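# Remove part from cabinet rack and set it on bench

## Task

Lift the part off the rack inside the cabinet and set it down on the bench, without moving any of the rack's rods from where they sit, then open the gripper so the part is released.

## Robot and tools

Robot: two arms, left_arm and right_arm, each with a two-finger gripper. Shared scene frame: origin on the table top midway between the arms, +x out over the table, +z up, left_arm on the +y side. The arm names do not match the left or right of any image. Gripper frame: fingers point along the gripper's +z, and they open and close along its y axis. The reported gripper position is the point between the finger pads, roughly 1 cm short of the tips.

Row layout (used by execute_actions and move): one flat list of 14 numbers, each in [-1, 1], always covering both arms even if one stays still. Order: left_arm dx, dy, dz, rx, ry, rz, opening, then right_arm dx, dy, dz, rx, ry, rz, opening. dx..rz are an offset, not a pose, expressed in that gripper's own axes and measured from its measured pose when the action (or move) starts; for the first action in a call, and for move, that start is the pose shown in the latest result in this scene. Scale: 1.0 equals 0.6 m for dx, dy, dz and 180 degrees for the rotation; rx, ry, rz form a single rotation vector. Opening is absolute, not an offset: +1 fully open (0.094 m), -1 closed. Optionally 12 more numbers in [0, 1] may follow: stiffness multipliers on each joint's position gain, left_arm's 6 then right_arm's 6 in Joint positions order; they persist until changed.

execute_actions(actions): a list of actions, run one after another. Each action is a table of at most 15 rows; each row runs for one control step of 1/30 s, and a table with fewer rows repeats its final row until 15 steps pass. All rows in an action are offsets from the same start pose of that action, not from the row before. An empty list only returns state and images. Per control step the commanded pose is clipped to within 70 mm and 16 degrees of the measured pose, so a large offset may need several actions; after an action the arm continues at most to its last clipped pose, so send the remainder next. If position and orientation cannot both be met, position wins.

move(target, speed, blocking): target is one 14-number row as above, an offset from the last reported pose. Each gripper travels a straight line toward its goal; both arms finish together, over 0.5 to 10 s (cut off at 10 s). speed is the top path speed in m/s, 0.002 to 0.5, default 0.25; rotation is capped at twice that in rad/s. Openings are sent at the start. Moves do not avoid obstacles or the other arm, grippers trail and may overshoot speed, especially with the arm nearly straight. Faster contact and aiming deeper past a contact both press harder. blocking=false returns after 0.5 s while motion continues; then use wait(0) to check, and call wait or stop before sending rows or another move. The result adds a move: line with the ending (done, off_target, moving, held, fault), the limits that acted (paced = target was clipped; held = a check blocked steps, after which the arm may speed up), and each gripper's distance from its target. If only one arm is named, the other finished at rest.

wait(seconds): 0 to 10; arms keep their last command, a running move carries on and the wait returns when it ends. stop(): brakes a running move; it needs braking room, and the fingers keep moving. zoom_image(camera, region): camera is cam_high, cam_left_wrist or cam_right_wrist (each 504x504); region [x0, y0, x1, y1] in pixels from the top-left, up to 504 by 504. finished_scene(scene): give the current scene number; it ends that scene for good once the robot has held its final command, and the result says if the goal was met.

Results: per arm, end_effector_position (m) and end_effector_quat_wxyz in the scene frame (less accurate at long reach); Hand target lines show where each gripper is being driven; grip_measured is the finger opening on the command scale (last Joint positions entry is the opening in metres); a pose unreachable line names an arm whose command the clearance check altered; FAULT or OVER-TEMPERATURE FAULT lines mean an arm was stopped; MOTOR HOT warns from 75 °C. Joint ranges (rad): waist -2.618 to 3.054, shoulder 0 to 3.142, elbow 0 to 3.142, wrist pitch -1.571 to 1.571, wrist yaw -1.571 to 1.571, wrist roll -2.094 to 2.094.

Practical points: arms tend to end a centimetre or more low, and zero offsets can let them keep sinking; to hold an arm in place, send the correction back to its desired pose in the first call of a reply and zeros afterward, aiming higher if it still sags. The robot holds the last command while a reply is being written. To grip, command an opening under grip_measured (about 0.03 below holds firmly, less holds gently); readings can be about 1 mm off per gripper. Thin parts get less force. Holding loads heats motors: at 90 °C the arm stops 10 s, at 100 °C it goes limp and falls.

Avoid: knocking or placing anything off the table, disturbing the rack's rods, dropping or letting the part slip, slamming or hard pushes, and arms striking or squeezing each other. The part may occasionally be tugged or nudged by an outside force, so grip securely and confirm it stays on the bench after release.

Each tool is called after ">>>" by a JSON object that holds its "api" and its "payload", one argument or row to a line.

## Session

>>> {"api": "execute_actions", "payload": {
  "actions": []
}}

Scene clock: 0.00 s.
left_arm: end_effector_position=(+0.4383, +0.2161, +0.1529) grip_measured=+1.000 end_effector_quat_wxyz=(+0.509, -0.477, +0.669, -0.258) | right_arm: end_effector_position=(+0.2502, -0.1494, +0.1499) grip_measured=+1.000 end_effector_quat_wxyz=(-0.604, +0.727, -0.317, -0.084)
Joint positions: left_arm=[-0.406  1.641  0.816  0.42  -0.482 -1.284  0.094] | right_arm=[-0.085  1.025  0.36  -0.019 -1.152 -1.661  0.094]
Joint velocities: left_arm=[-0.007 -0.007  0.012 -0.066 -0.081 -0.022  0.   ] | right_arm=[-0.002 -0.002 -0.007 -0.066  0.022 -0.022  0.   ]
Motor temperatures (°C, as the motors report them): left_arm=[21 21 20 23 20 23] | right_arm=[22 23 21 20 21 22]
Hand target (left_arm): +0.440, +0.216, +0.161; +0.515, -0.476, +0.663, -0.261
Hand target (right_arm): +0.248, -0.149, +0.152; -0.605, +0.725, -0.317, -0.091
Joint stiffness scale: left_arm=[1. 1. 1. 1. 1. 1.] | right_arm=[1. 1. 1. 1. 1. 1.]

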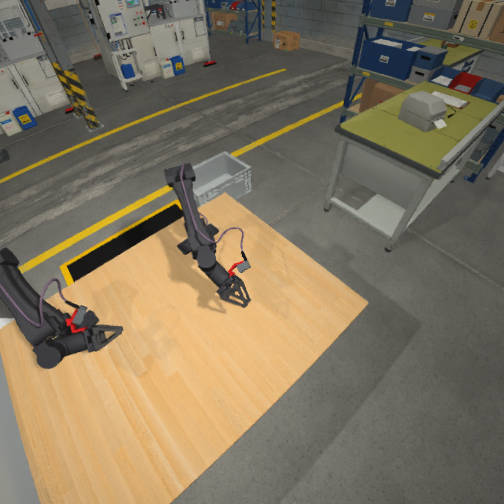

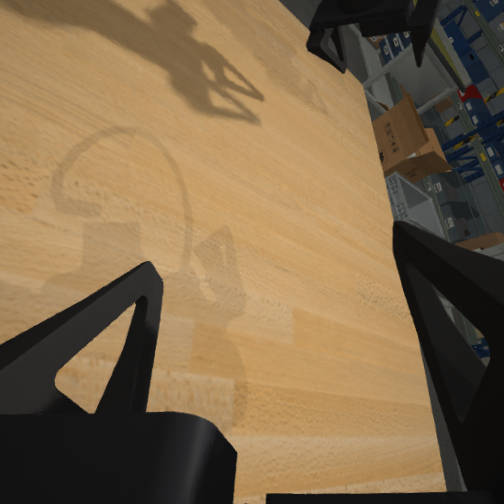

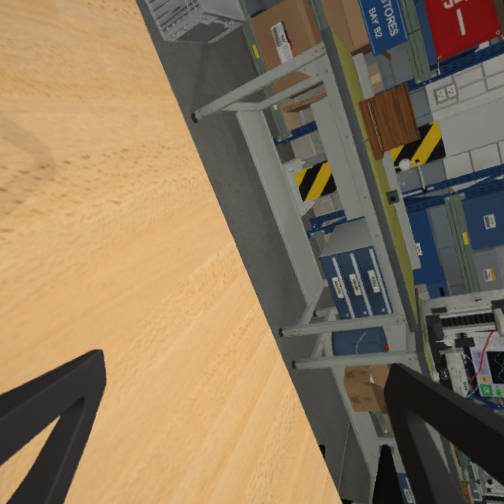

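>>> {"api": "move", "payload": {
  "target": [0,0,0,0,0,0,1,0.055,-0.3,-0.307,0.27,0.334,0.488,1],
  "speed": 0.4
}}

>>> {"api": "move", "payload": {
  "target": [0,0,0,0,0,0,1,0.225,-0.5,-0.363,0.33,0,0.35,1],
  "speed": 0.35
}}

Scene clock: 4.03 s.
left_arm: end_effector_position=(+0.4383, +0.2161, +0.1529) grip_measured=+1.000 end_effector_quat_wxyz=(+0.509, -0.477, +0.669, -0.258) | right_arm: end_effector_position=(+0.3337, -0.3248, +0.3228) grip_measured=+1.000 end_effector_quat_wxyz=(+0.373, -0.005, +0.928, -0.001)
Joint positions: left_arm=[-0.406  1.641  0.816  0.42  -0.482 -1.284  0.094] | right_arm=[-0.145  1.165  1.519 -1.16  -0.004 -0.012  0.094]
Joint velocities: left_arm=[-0.007 -0.002 -0.002  0.007  0.007 -0.051  0.   ] | right_arm=[ 0.012 -0.002  0.007 -0.081  0.037  0.037  0.   ]
Motor temperatures (°C, as the motors report them): left_arm=[21 22 21 23 20 23] | right_arm=[22 23 22 20 21 22]
Hand target (left_arm): +0.438, +0.216, +0.153; +0.509, -0.477, +0.669, -0.258
Hand target (right_arm): +0.333, -0.324, +0.327; +0.372, -0.005, +0.928, -0.003
Off the commanded pose (left_arm): 0.000 m, 0 deg.
Off the commanded pose (right_arm): 0.009 m, 1 deg.
Joint stiffness scale: left_arm=[1. 1. 1. 1. 1. 1.] | right_arm=[1. 1. 1. 1. 1. 1.]
move: done

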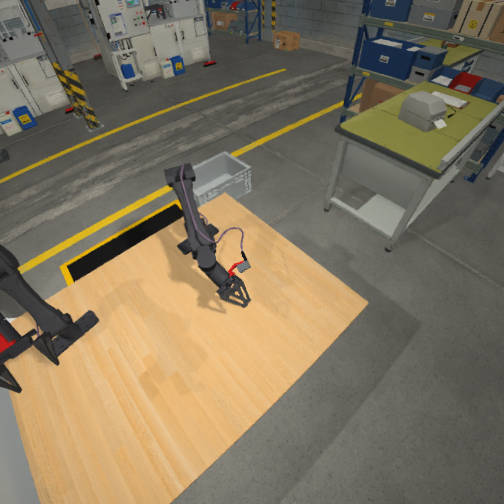

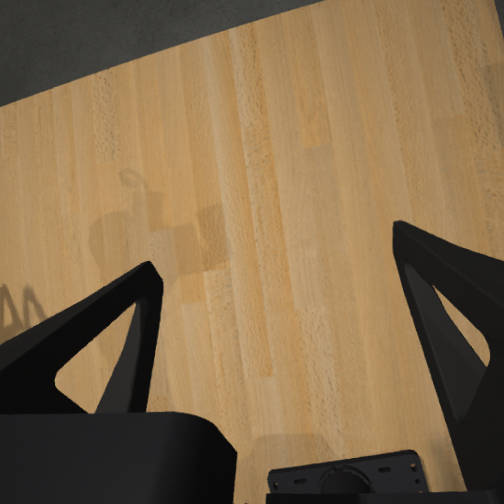

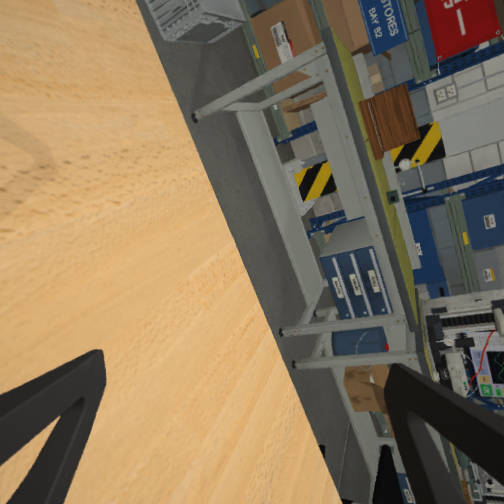

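Scene clock: 6.77 s.
left_arm: end_effector_position=(+0.4383, +0.2161, +0.1529) grip_measured=+1.000 end_effector_quat_wxyz=(+0.509, -0.477, +0.669, -0.258) | right_arm: end_effector_position=(+0.0899, -0.6279, +0.3784) grip_measured=+1.000 end_effector_quat_wxyz=(+0.262, +0.627, +0.690, -0.248)
Joint positions: left_arm=[-0.406  1.641  0.816  0.42  -0.482 -1.284  0.094] | right_arm=[-1.482  1.376  1.958 -1.42   0.106  0.096  0.094]
Joint velocities: left_arm=[ 0.002  0.002 -0.027 -0.007  0.022 -0.037  0.   ] | right_arm=[-0.022  0.002 -0.022 -0.066  0.037 -0.037  0.   ]
Motor temperatures (°C, as the motors report them): left_arm=[21 22 21 24 20 23] | right_arm=[22 23 23 21 21 22]
Hand target (left_arm): +0.438, +0.216, +0.153; +0.509, -0.477, +0.669, -0.258
Hand target (right_arm): +0.085, -0.627, +0.383; +0.261, +0.633, +0.683, -0.255
Off the commanded pose (left_arm): 0.000 m, 0 deg.
Off the commanded pose (right_arm): 0.010 m, 2 deg.
Joint stiffness scale: left_arm=[1. 1. 1. 1. 1. 1.] | right_arm=[1. 1. 1. 1. 1. 1.]
move: done

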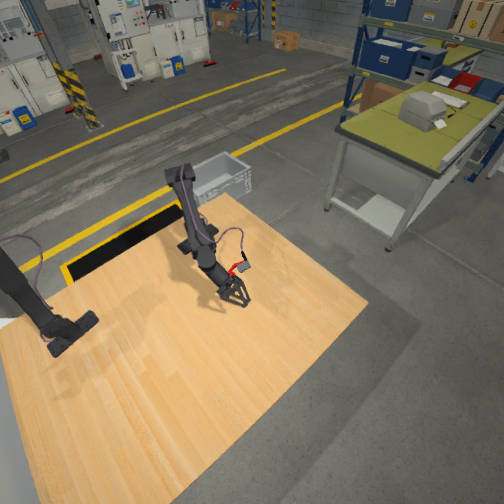

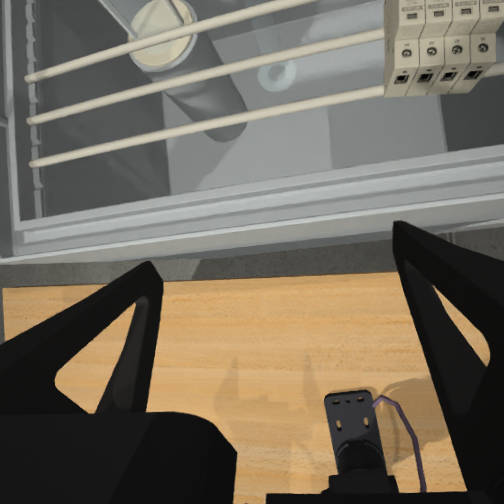

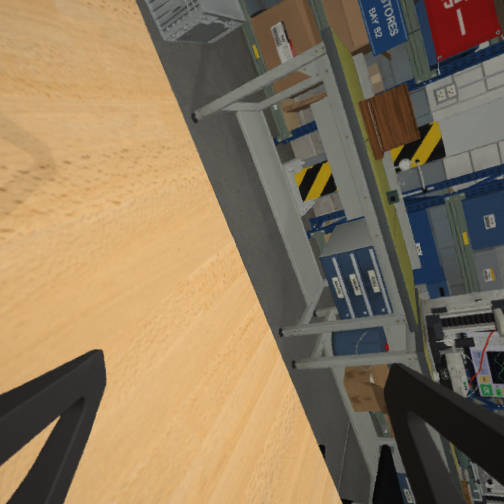

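>>> {"api": "move", "payload": {
  "target": [0,0,0,0,0,0,1,-0.05,-0.22,0.18,0.025,0,0.027,1],
  "speed": 0.2
}}

Scene clock: 10.67 s.
left_arm: end_effector_position=(+0.4383, +0.2161, +0.1529) grip_measured=+1.000 end_effector_quat_wxyz=(+0.509, -0.477, +0.669, -0.258) | right_arm: end_effector_position=(-0.0331, -0.7313, +0.3098) grip_measured=+1.000 end_effector_quat_wxyz=(+0.236, +0.672, +0.654, -0.255)
Joint positions: left_arm=[-0.406  1.641  0.816  0.42  -0.482 -1.284  0.094] | right_arm=[-1.935  1.598  1.836 -1.107 -0.108 -0.152  0.094]
Joint velocities: left_arm=[-0.017 -0.002 -0.007 -0.022 -0.007  0.022  0.   ] | right_arm=[-0.012  0.007 -0.017 -0.066  0.037 -0.022  0.   ]
Motor temperatures (°C, as the motors report them): left_arm=[21 23 21 24 20 23] | right_arm=[22 24 23 21 21 22]
Hand target (left_arm): +0.438, +0.216, +0.153; +0.509, -0.477, +0.669, -0.258
Hand target (right_arm): -0.033, -0.733, +0.316; +0.244, +0.666, +0.654, -0.263
Off the commanded pose (left_arm): 0.000 m, 0 deg.
Off the commanded pose (right_arm): 0.011 m, 2 deg.
Joint stiffness scale: left_arm=[1. 1. 1. 1. 1. 1.] | right_arm=[1. 1. 1. 1. 1. 1.]
move: off_target (right_arm)

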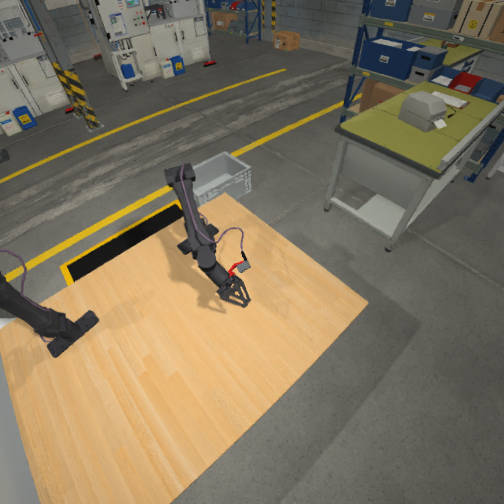

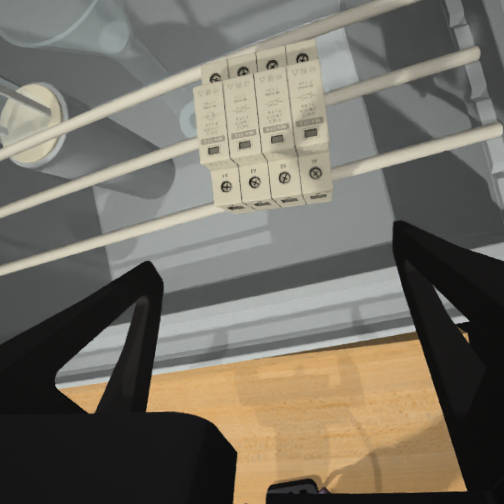

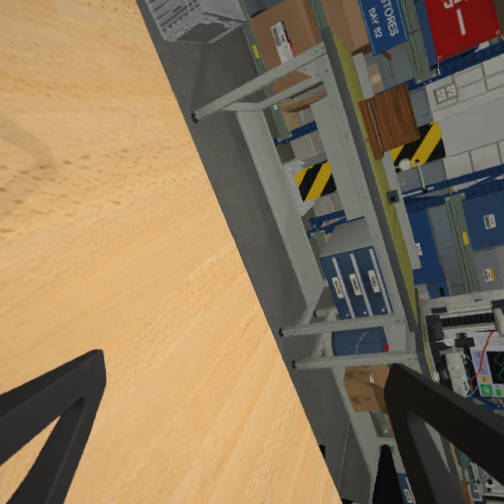

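>>> {"api": "move", "payload": {
  "target": [0,0,0,0,0,0,1,-0.05,-0.005,0.1,0,-0.01,0,1],
  "speed": 0.1
}}

Scene clock: 12.20 s.
left_arm: end_effector_position=(+0.4383, +0.2161, +0.1529) grip_measured=+1.000 end_effector_quat_wxyz=(+0.509, -0.477, +0.669, -0.258) | right_arm: end_effector_position=(-0.0393, -0.7878, +0.2734) grip_measured=+1.000 end_effector_quat_wxyz=(+0.239, +0.673, +0.653, -0.252)
Joint positions: left_arm=[-0.406  1.641  0.816  0.42  -0.482 -1.284  0.094] | right_arm=[-1.921  1.761  1.861 -0.968 -0.107 -0.136  0.094]
Joint velocities: left_arm=[-0.012  0.007 -0.007  0.037  0.007  0.022  0.   ] | right_arm=[ 0.002 -0.002 -0.017 -0.022 -0.037 -0.022  0.   ]
Motor temperatures (°C, as the motors report them): left_arm=[21 23 21 25 20 23] | right_arm=[22 24 23 21 21 22]
Hand target (left_arm): +0.438, +0.216, +0.153; +0.509, -0.477, +0.669, -0.258
Hand target (right_arm): -0.038, -0.793, +0.284; +0.246, +0.669, +0.649, -0.266
Off the commanded pose (left_arm): 0.000 m, 0 deg.
Off the commanded pose (right_arm): 0.012 m, 2 deg.
Joint stiffness scale: left_arm=[1. 1. 1. 1. 1. 1.] | right_arm=[1. 1. 1. 1. 1. 1.]
move: off_target (right_arm)

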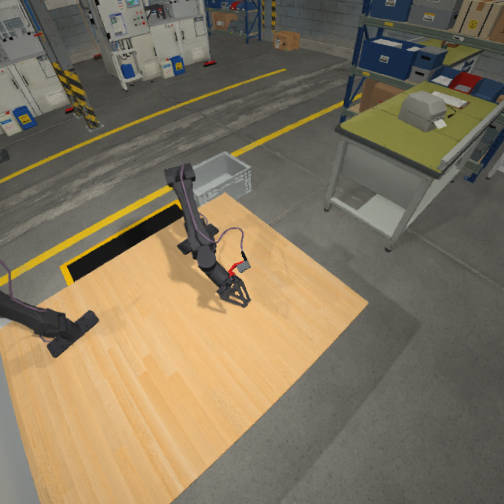

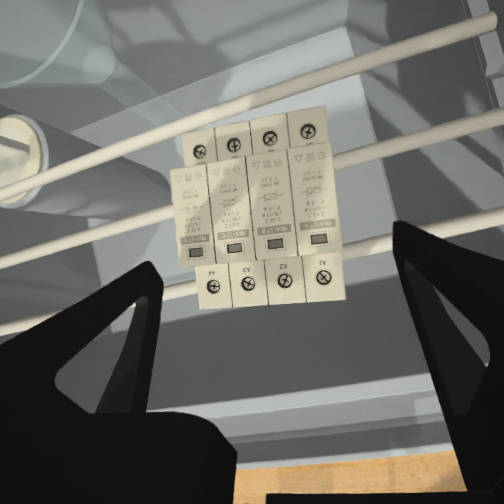

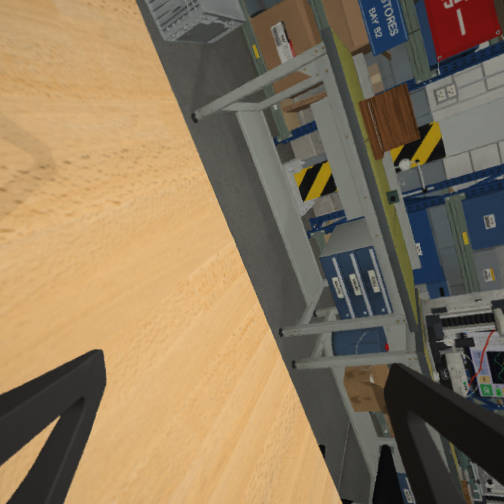

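>>> {"api": "move", "payload": {
  "target": [0,0,0,0,0,0,1,0.015,0.012,0.072,0,-0.01,0,1],
  "speed": 0.06
}}

Scene clock: 15.07 s.
left_arm: end_effector_position=(+0.4383, +0.2161, +0.1529) grip_measured=+1.000 end_effector_quat_wxyz=(+0.509, -0.477, +0.669, -0.258) | right_arm: end_effector_position=(-0.0341, -0.8074, +0.2382) grip_measured=+1.000 end_effector_quat_wxyz=(+0.251, +0.669, +0.648, -0.262)
Joint positions: left_arm=[-0.406  1.641  0.816  0.42  -0.482 -1.284  0.094] | right_arm=[-1.899  1.766  1.701 -0.767 -0.1   -0.115  0.094]
Joint velocities: left_arm=[ 0.002  0.007  0.007  0.007 -0.007 -0.007  0.   ] | right_arm=[-0.002 -0.007  0.007 -0.037 -0.007 -0.051  0.   ]
Motor temperatures (°C, as the motors report them): left_arm=[21 23 22 25 20 23] | right_arm=[22 25 24 22 21 22]
Hand target (left_arm): +0.438, +0.216, +0.153; +0.509, -0.477, +0.669, -0.258
Hand target (right_arm): -0.032, -0.809, +0.235; +0.250, +0.669, +0.648, -0.263
Off the commanded pose (left_arm): 0.000 m, 0 deg.
Off the commanded pose (right_arm): 0.004 m, 0 deg.
Joint stiffness scale: left_arm=[1. 1. 1. 1. 1. 1.] | right_arm=[1. 1. 1. 1. 1. 1.]
move: done

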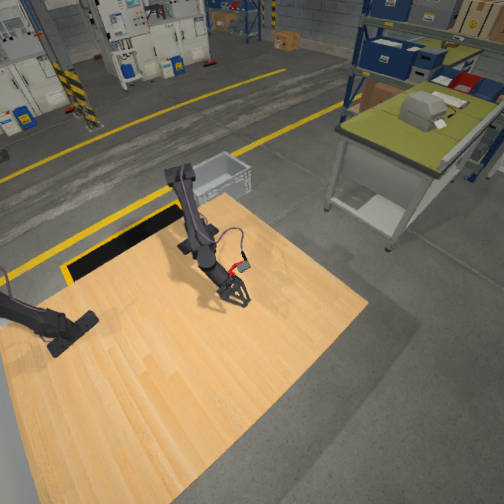

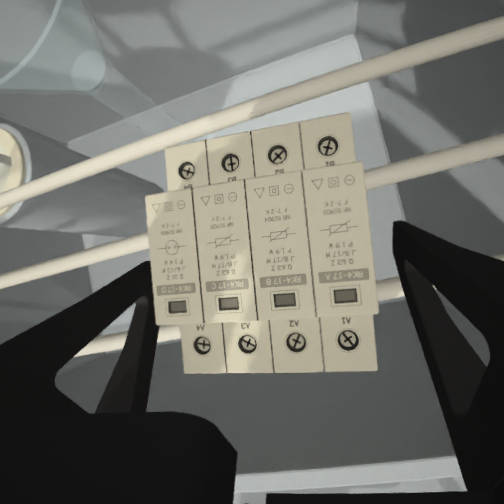

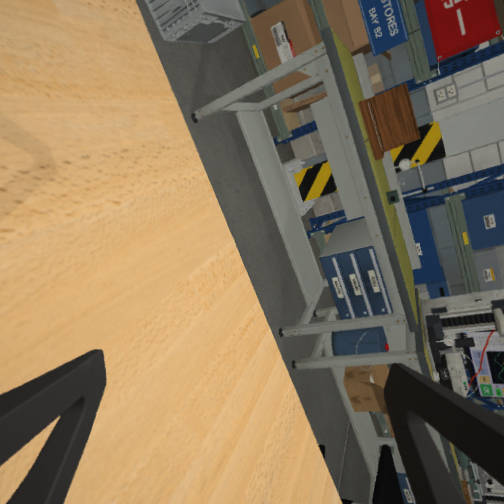

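>>> {"api": "execute_actions", "payload": {
  "actions": [
    [[0,0,0,0,0,0,1,0.012,0.007,0.025,0,0,0,1]],
    [[0,0,0,0,0,0,1,0,0,0,0,0,0,0.6]],
    [[0,0,0,0,0,0,1,0,0,0,0,0,0,0.46]]
  ]
}}

>>> {"api": "move", "payload": {
  "target": [0,0,0,0,0,0,1,-0.11,0,-0.15,0,-0.03,0,0.46],
  "speed": 0.1
}}

Scene clock: 16.93 s.
left_arm: end_effector_position=(+0.4383, +0.2161, +0.1529) grip_measured=+1.000 end_effector_quat_wxyz=(+0.509, -0.477, +0.669, -0.258) | right_arm: end_effector_position=(-0.0325, -0.8101, +0.2214) grip_measured=+0.522 end_effector_quat_wxyz=(+0.248, +0.671, +0.649, -0.259)
Joint positions: left_arm=[-0.406  1.641  0.816  0.42  -0.482 -1.284  0.094] | right_arm=[-1.892  1.774  1.65  -0.718 -0.093 -0.109  0.071]
Joint velocities: left_arm=[-0.002 -0.012  0.002 -0.007  0.081  0.022  0.   ] | right_arm=[-0.002 -0.022 -0.007 -0.007 -0.007 -0.007  0.   ]
Motor temperatures (°C, as the motors report them): left_arm=[21 23 22 25 20 23] | right_arm=[22 25 24 22 21 22]
Hand target (left_arm): +0.438, +0.216, +0.153; +0.509, -0.477, +0.669, -0.258
Hand target (right_arm): -0.032, -0.810, +0.221; +0.249, +0.671, +0.649, -0.258
Off the commanded pose (left_arm): 0.000 m, 0 deg.
Off the commanded pose (right_arm): 0.000 m, 0 deg.
Joint stiffness scale: left_arm=[1. 1. 1. 1. 1. 1.] | right_arm=[1. 1. 1. 1. 1. 1.]

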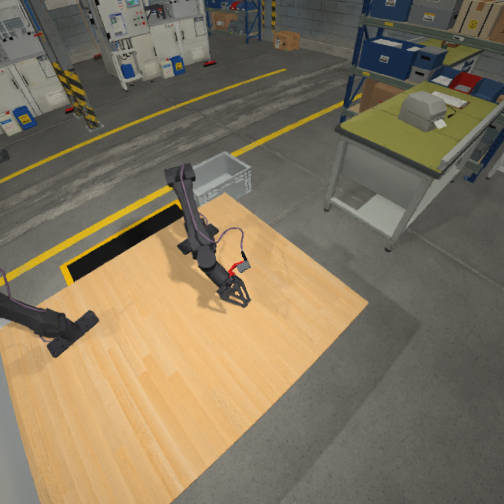

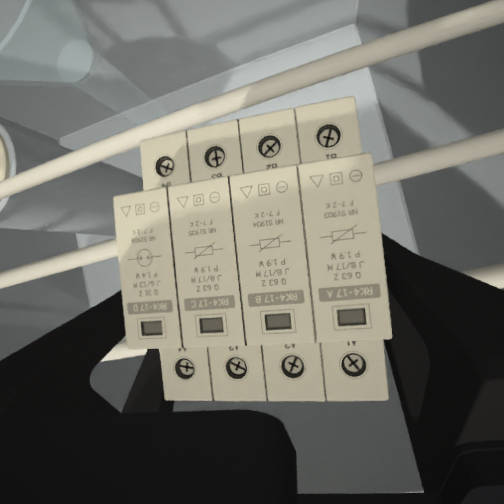

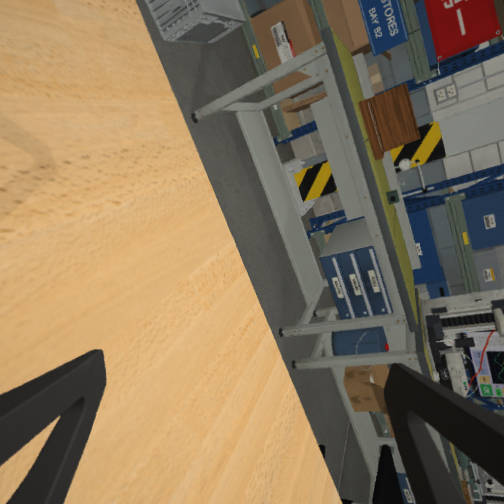

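Scene clock: 18.70 s.
left_arm: end_effector_position=(+0.4383, +0.2161, +0.1529) grip_measured=+1.000 end_effector_quat_wxyz=(+0.509, -0.477, +0.669, -0.258) | right_arm: end_effector_position=(-0.0313, -0.7868, +0.2963) grip_measured=+0.522 end_effector_quat_wxyz=(+0.238, +0.678, +0.650, -0.246)
Joint positions: left_arm=[-0.406  1.641  0.816  0.42  -0.482 -1.284  0.094] | right_arm=[-1.9    1.803  2.019 -1.094 -0.096 -0.109  0.071]
Joint velocities: left_arm=[-0.002  0.002 -0.002  0.007  0.007  0.022  0.   ] | right_arm=[-0.012  0.007 -0.007  0.051  0.007 -0.022  0.   ]
Motor temperatures (°C, as the motors report them): left_arm=[21 24 22 25 20 23] | right_arm=[22 26 24 22 21 22]
Hand target (left_arm): +0.438, +0.216, +0.153; +0.509, -0.477, +0.669, -0.258
Hand target (right_arm): -0.034, -0.796, +0.333; +0.277, +0.659, +0.636, -0.291
Off the commanded pose (left_arm): 0.000 m, 0 deg.
Off the commanded pose (right_arm): 0.038 m, 7 deg.
Joint stiffness scale: left_arm=[1. 1. 1. 1. 1. 1.] | right_arm=[1. 1. 1. 1. 1. 1.]
move: off_target (right_arm)

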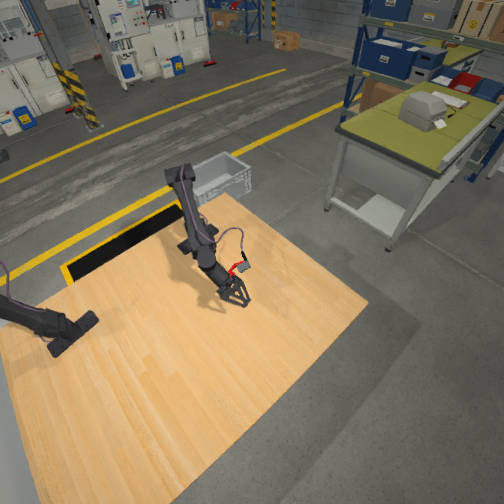

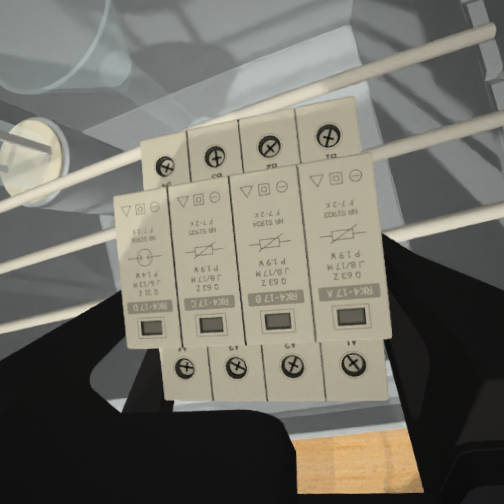

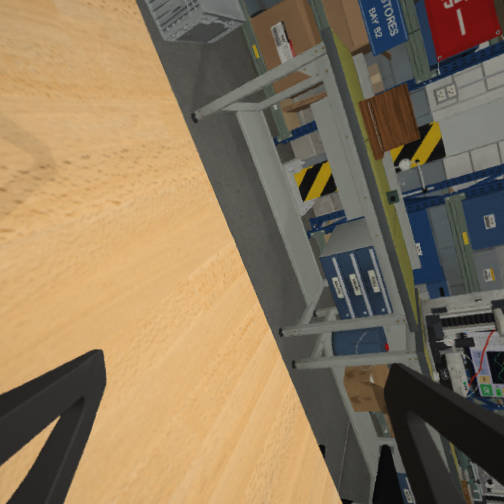

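>>> {"api": "move", "payload": {
  "target": [0,0,0,0,0,0,1,0.34,0.58,-0.435,-0.23,-0.045,-0.24,0.46]
}}

>>> {"api": "move", "payload": {
  "target": [0,0,0,0,0,0,1,0.22,0.03,0.34,0,-0.04,0,0.46],
  "speed": 0.2
}}

Scene clock: 21.80 s.
left_arm: end_effector_position=(+0.4383, +0.2161, +0.1529) grip_measured=+1.000 end_effector_quat_wxyz=(+0.509, -0.477, +0.669, -0.258) | right_arm: end_effector_position=(+0.3196, -0.4724, +0.3414) grip_measured=+0.524 end_effector_quat_wxyz=(+0.345, +0.252, +0.898, -0.110)
Joint positions: left_arm=[-0.406  1.641  0.816  0.42  -0.482 -1.284  0.094] | right_arm=[-0.564  1.305  1.711 -1.242  0.109  0.085  0.072]
Joint velocities: left_arm=[-0.022 -0.007  0.007  0.007 -0.051  0.066  0.   ] | right_arm=[-0.012 -0.007 -0.002 -0.066 -0.095  0.051  0.   ]
Motor temperatures (°C, as the motors report them): left_arm=[21 24 22 25 20 23] | right_arm=[22 26 25 23 21 22]
Hand target (left_arm): +0.438, +0.216, +0.153; +0.509, -0.477, +0.669, -0.258
Hand target (right_arm): +0.328, -0.479, +0.376; +0.405, +0.253, +0.869, -0.126
Off the commanded pose (left_arm): 0.000 m, 0 deg.
Off the commanded pose (right_arm): 0.027 m, 6 deg.
Joint stiffness scale: left_arm=[1. 1. 1. 1. 1. 1.] | right_arm=[1. 1. 1. 1. 1. 1.]
move: off_target (right_arm)

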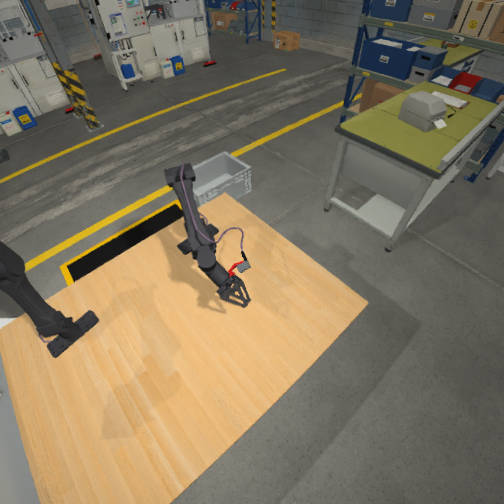

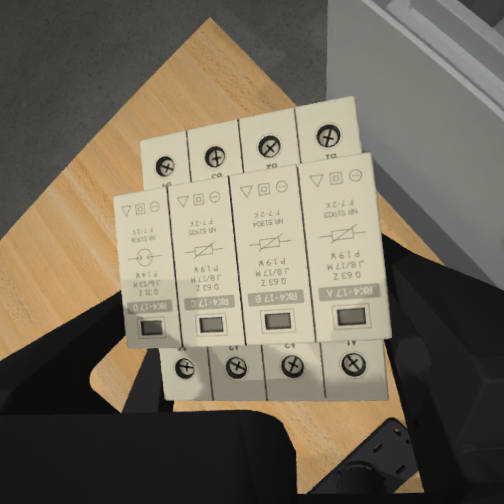

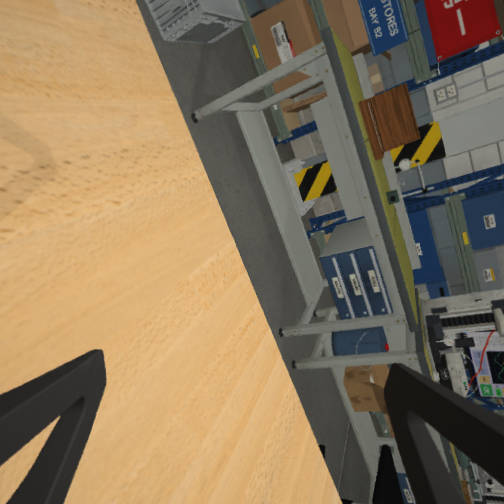

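Scene clock: 23.83 s.
left_arm: end_effector_position=(+0.4383, +0.2161, +0.1529) grip_measured=+1.000 end_effector_quat_wxyz=(+0.509, -0.477, +0.669, -0.258) | right_arm: end_effector_position=(+0.3390, -0.4669, +0.0771) grip_measured=+0.524 end_effector_quat_wxyz=(+0.345, +0.247, +0.899, -0.111)
Joint positions: left_arm=[-0.406  1.641  0.816  0.42  -0.482 -1.284  0.094] | right_arm=[-0.505  1.266  0.577 -0.151  0.147  0.118  0.072]
Joint velocities: left_arm=[ 0.002  0.002 -0.012 -0.022 -0.037  0.066  0.   ] | right_arm=[-0.012  0.012 -0.007  0.037 -0.007  0.007 -0.   ]
Motor temperatures (°C, as the motors report them): left_arm=[21 24 22 26 20 23] | right_arm=[22 26 25 23 21 22]
Hand target (left_arm): +0.438, +0.216, +0.153; +0.509, -0.477, +0.669, -0.258
Hand target (right_arm): +0.358, -0.476, +0.103; +0.399, +0.246, +0.874, -0.125
Off the commanded pose (left_arm): 0.000 m, 0 deg.
Off the commanded pose (right_arm): 0.036 m, 7 deg.
Joint stiffness scale: left_arm=[1. 1. 1. 1. 1. 1.] | right_arm=[1. 1. 1. 1. 1. 1.]
move: off_target (right_arm)

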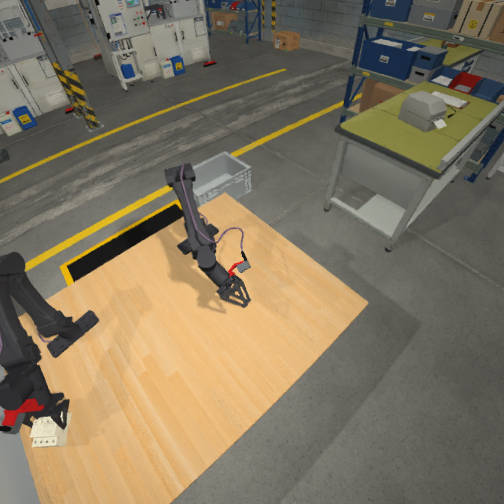

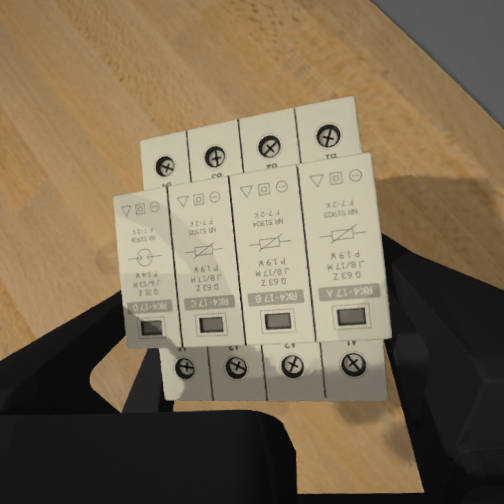

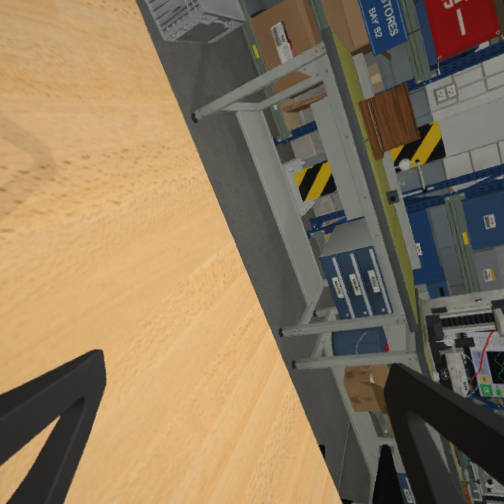

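>>> {"api": "move", "payload": {
  "target": [0,0,0,0,0,0,1,0.01,0,0.055,0,-0.025,0,0.46],
  "speed": 0.03
}}

>>> {"api": "execute_actions", "payload": {
  "actions": [
    [[0,0,0,0,0,0,1,0,0,0,0,0,0,0.46]],
    [[0,0,0,0,0,0,1,0,0,0,0,0,0,1]]
  ]
}}

>>> {"api": "move", "payload": {
  "target": [0,0,0,0,0,0,1,-0.09,0,-0.11,0,0,0,1]
}}

Scene clock: 25.90 s.
left_arm: end_effector_position=(+0.4383, +0.2161, +0.1529) grip_measured=+1.000 end_effector_quat_wxyz=(+0.509, -0.477, +0.669, -0.258) | right_arm: end_effector_position=(+0.3411, -0.4673, +0.0358) grip_measured=+0.524 end_effector_quat_wxyz=(+0.345, +0.244, +0.900, -0.111)
Joint positions: left_arm=[-0.406  1.641  0.816  0.42  -0.482 -1.284  0.094] | right_arm=[-0.505  1.397  0.475  0.081  0.144  0.114  0.072]
Joint velocities: left_arm=[ 0.002 -0.007 -0.017 -0.051 -0.051  0.007  0.   ] | right_arm=[-0.002 -0.017 -0.002  0.081 -0.007 -0.051 -0.   ]
Motor temperatures (°C, as the motors report them): left_arm=[21 24 22 26 20 23] | right_arm=[22 26 25 23 21 22]
Hand target (left_arm): +0.438, +0.216, +0.153; +0.509, -0.477, +0.669, -0.258
Hand target (right_arm): +0.352, -0.476, +0.050; +0.379, +0.243, +0.885, -0.121
Off the commanded pose (left_arm): 0.000 m, 0 deg.
Off the commanded pose (right_arm): 0.021 m, 5 deg.
Joint stiffness scale: left_arm=[1. 1. 1. 1. 1. 1.] | right_arm=[1. 1. 1. 1. 1. 1.]
move: off_target (right_arm)

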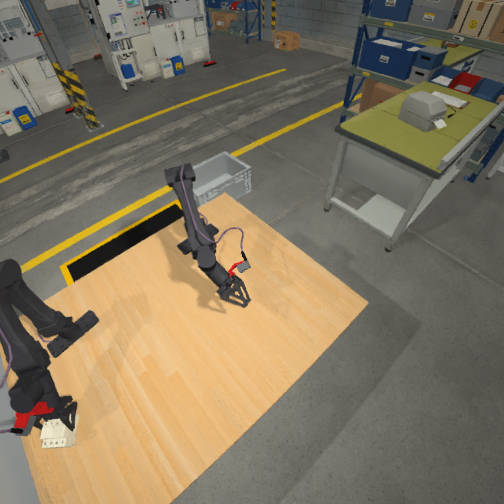

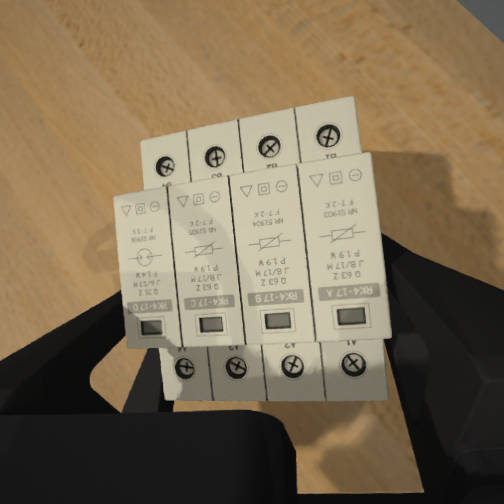

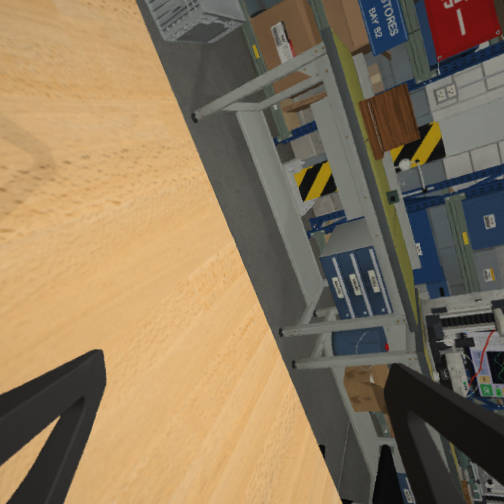

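Scene clock: 26.90 s.
left_arm: end_effector_position=(+0.4383, +0.2161, +0.1529) grip_measured=+1.000 end_effector_quat_wxyz=(+0.509, -0.477, +0.669, -0.258) | right_arm: end_effector_position=(+0.3406, -0.4670, +0.0353) grip_measured=+0.999 end_effector_quat_wxyz=(+0.344, +0.245, +0.900, -0.110)
Joint positions: left_arm=[-0.406  1.641  0.816  0.42  -0.482 -1.284  0.094] | right_arm=[-0.505  1.397  0.475  0.078  0.144  0.116  0.094]
Joint velocities: left_arm=[-0.002  0.007 -0.012  0.037 -0.051 -0.007  0.   ] | right_arm=[-0.012 -0.012  0.002 -0.037 -0.037 -0.066  0.001]
Motor temperatures (°C, as the motors report them): left_arm=[21 24 22 26 20 23] | right_arm=[22 26 25 23 21 22]
Hand target (left_arm): +0.438, +0.216, +0.153; +0.509, -0.477, +0.669, -0.258
Hand target (right_arm): +0.341, -0.467, +0.035; +0.344, +0.245, +0.900, -0.110
Off the commanded pose (left_arm): 0.000 m, 0 deg.
Off the commanded pose (right_arm): 0.000 m, 0 deg.
Joint stiffness scale: left_arm=[1. 1. 1. 1. 1. 1.] | right_arm=[1. 1. 1. 1. 1. 1.]

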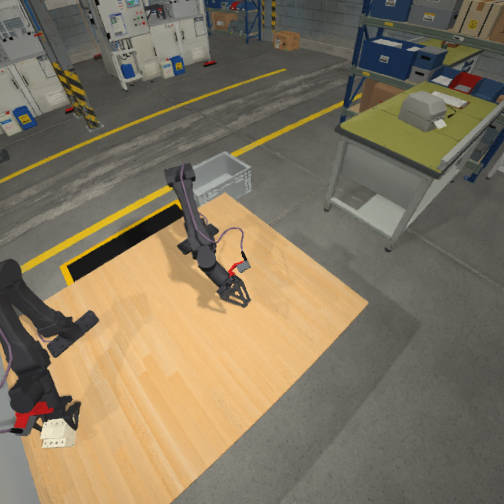

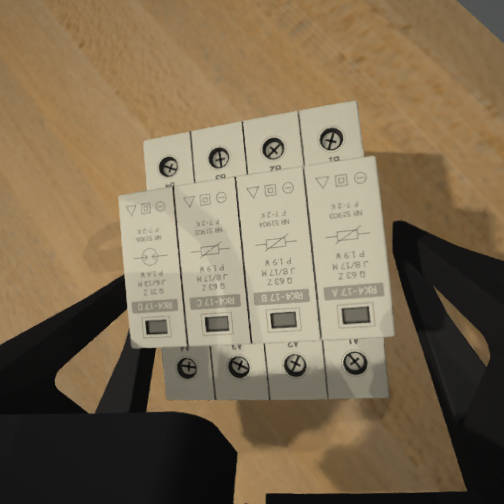

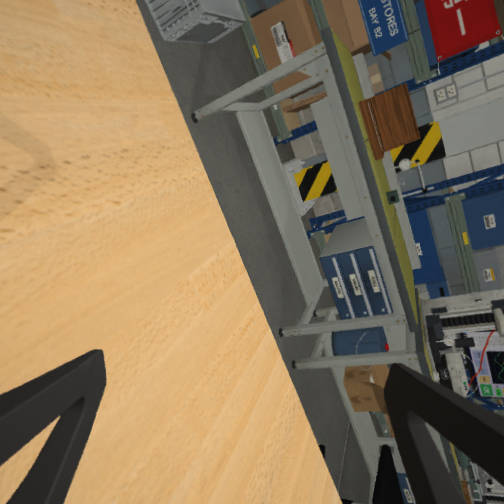

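Scene clock: 28.07 s.
left_arm: end_effector_position=(+0.4383, +0.2161, +0.1529) grip_measured=+1.000 end_effector_quat_wxyz=(+0.509, -0.477, +0.669, -0.258) | right_arm: end_effector_position=(+0.3361, -0.4653, +0.1144) grip_measured=+0.999 end_effector_quat_wxyz=(+0.341, +0.245, +0.901, -0.110)
Joint positions: left_arm=[-0.406  1.641  0.816  0.42  -0.482 -1.284  0.094] | right_arm=[-0.505  1.193  0.696 -0.353  0.144  0.116  0.094]
Joint velocities: left_arm=[-0.017  0.002 -0.007 -0.007  0.007 -0.037  0.   ] | right_arm=[ 0.002 -0.012  0.002 -0.037 -0.037 -0.037 -0.   ]
Motor temperatures (°C, as the motors report them): left_arm=[21 24 22 26 20 23] | right_arm=[22 26 25 23 21 22]
Hand target (left_arm): +0.438, +0.216, +0.153; +0.509, -0.477, +0.669, -0.258
Hand target (right_arm): +0.338, -0.465, +0.120; +0.344, +0.245, +0.900, -0.110
Off the commanded pose (left_arm): 0.000 m, 0 deg.
Off the commanded pose (right_arm): 0.007 m, 0 deg.
Joint stiffness scale: left_arm=[1. 1. 1. 1. 1. 1.] | right_arm=[1. 1. 1. 1. 1. 1.]
move: done

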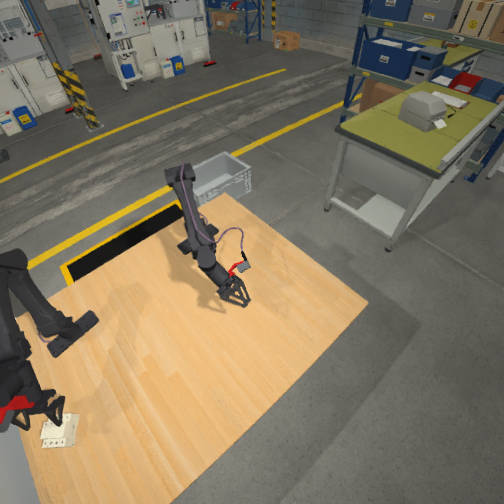

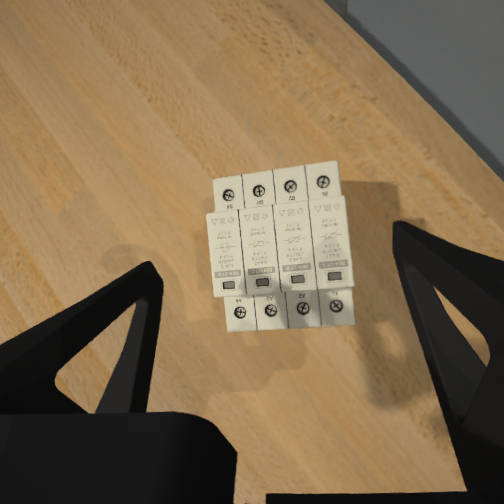

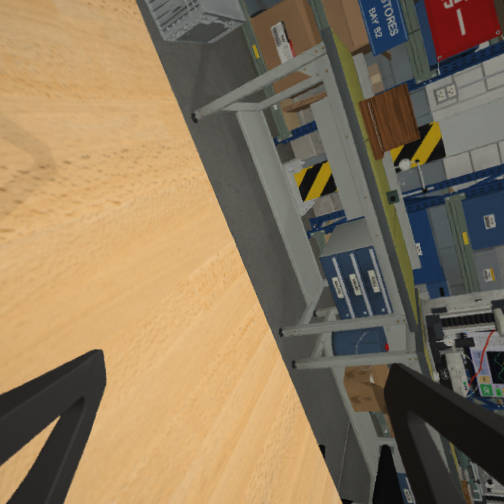

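>>> {"api": "finished_scene", "payload": {
  "scene": 2
}}

The scene is finished: the task was done.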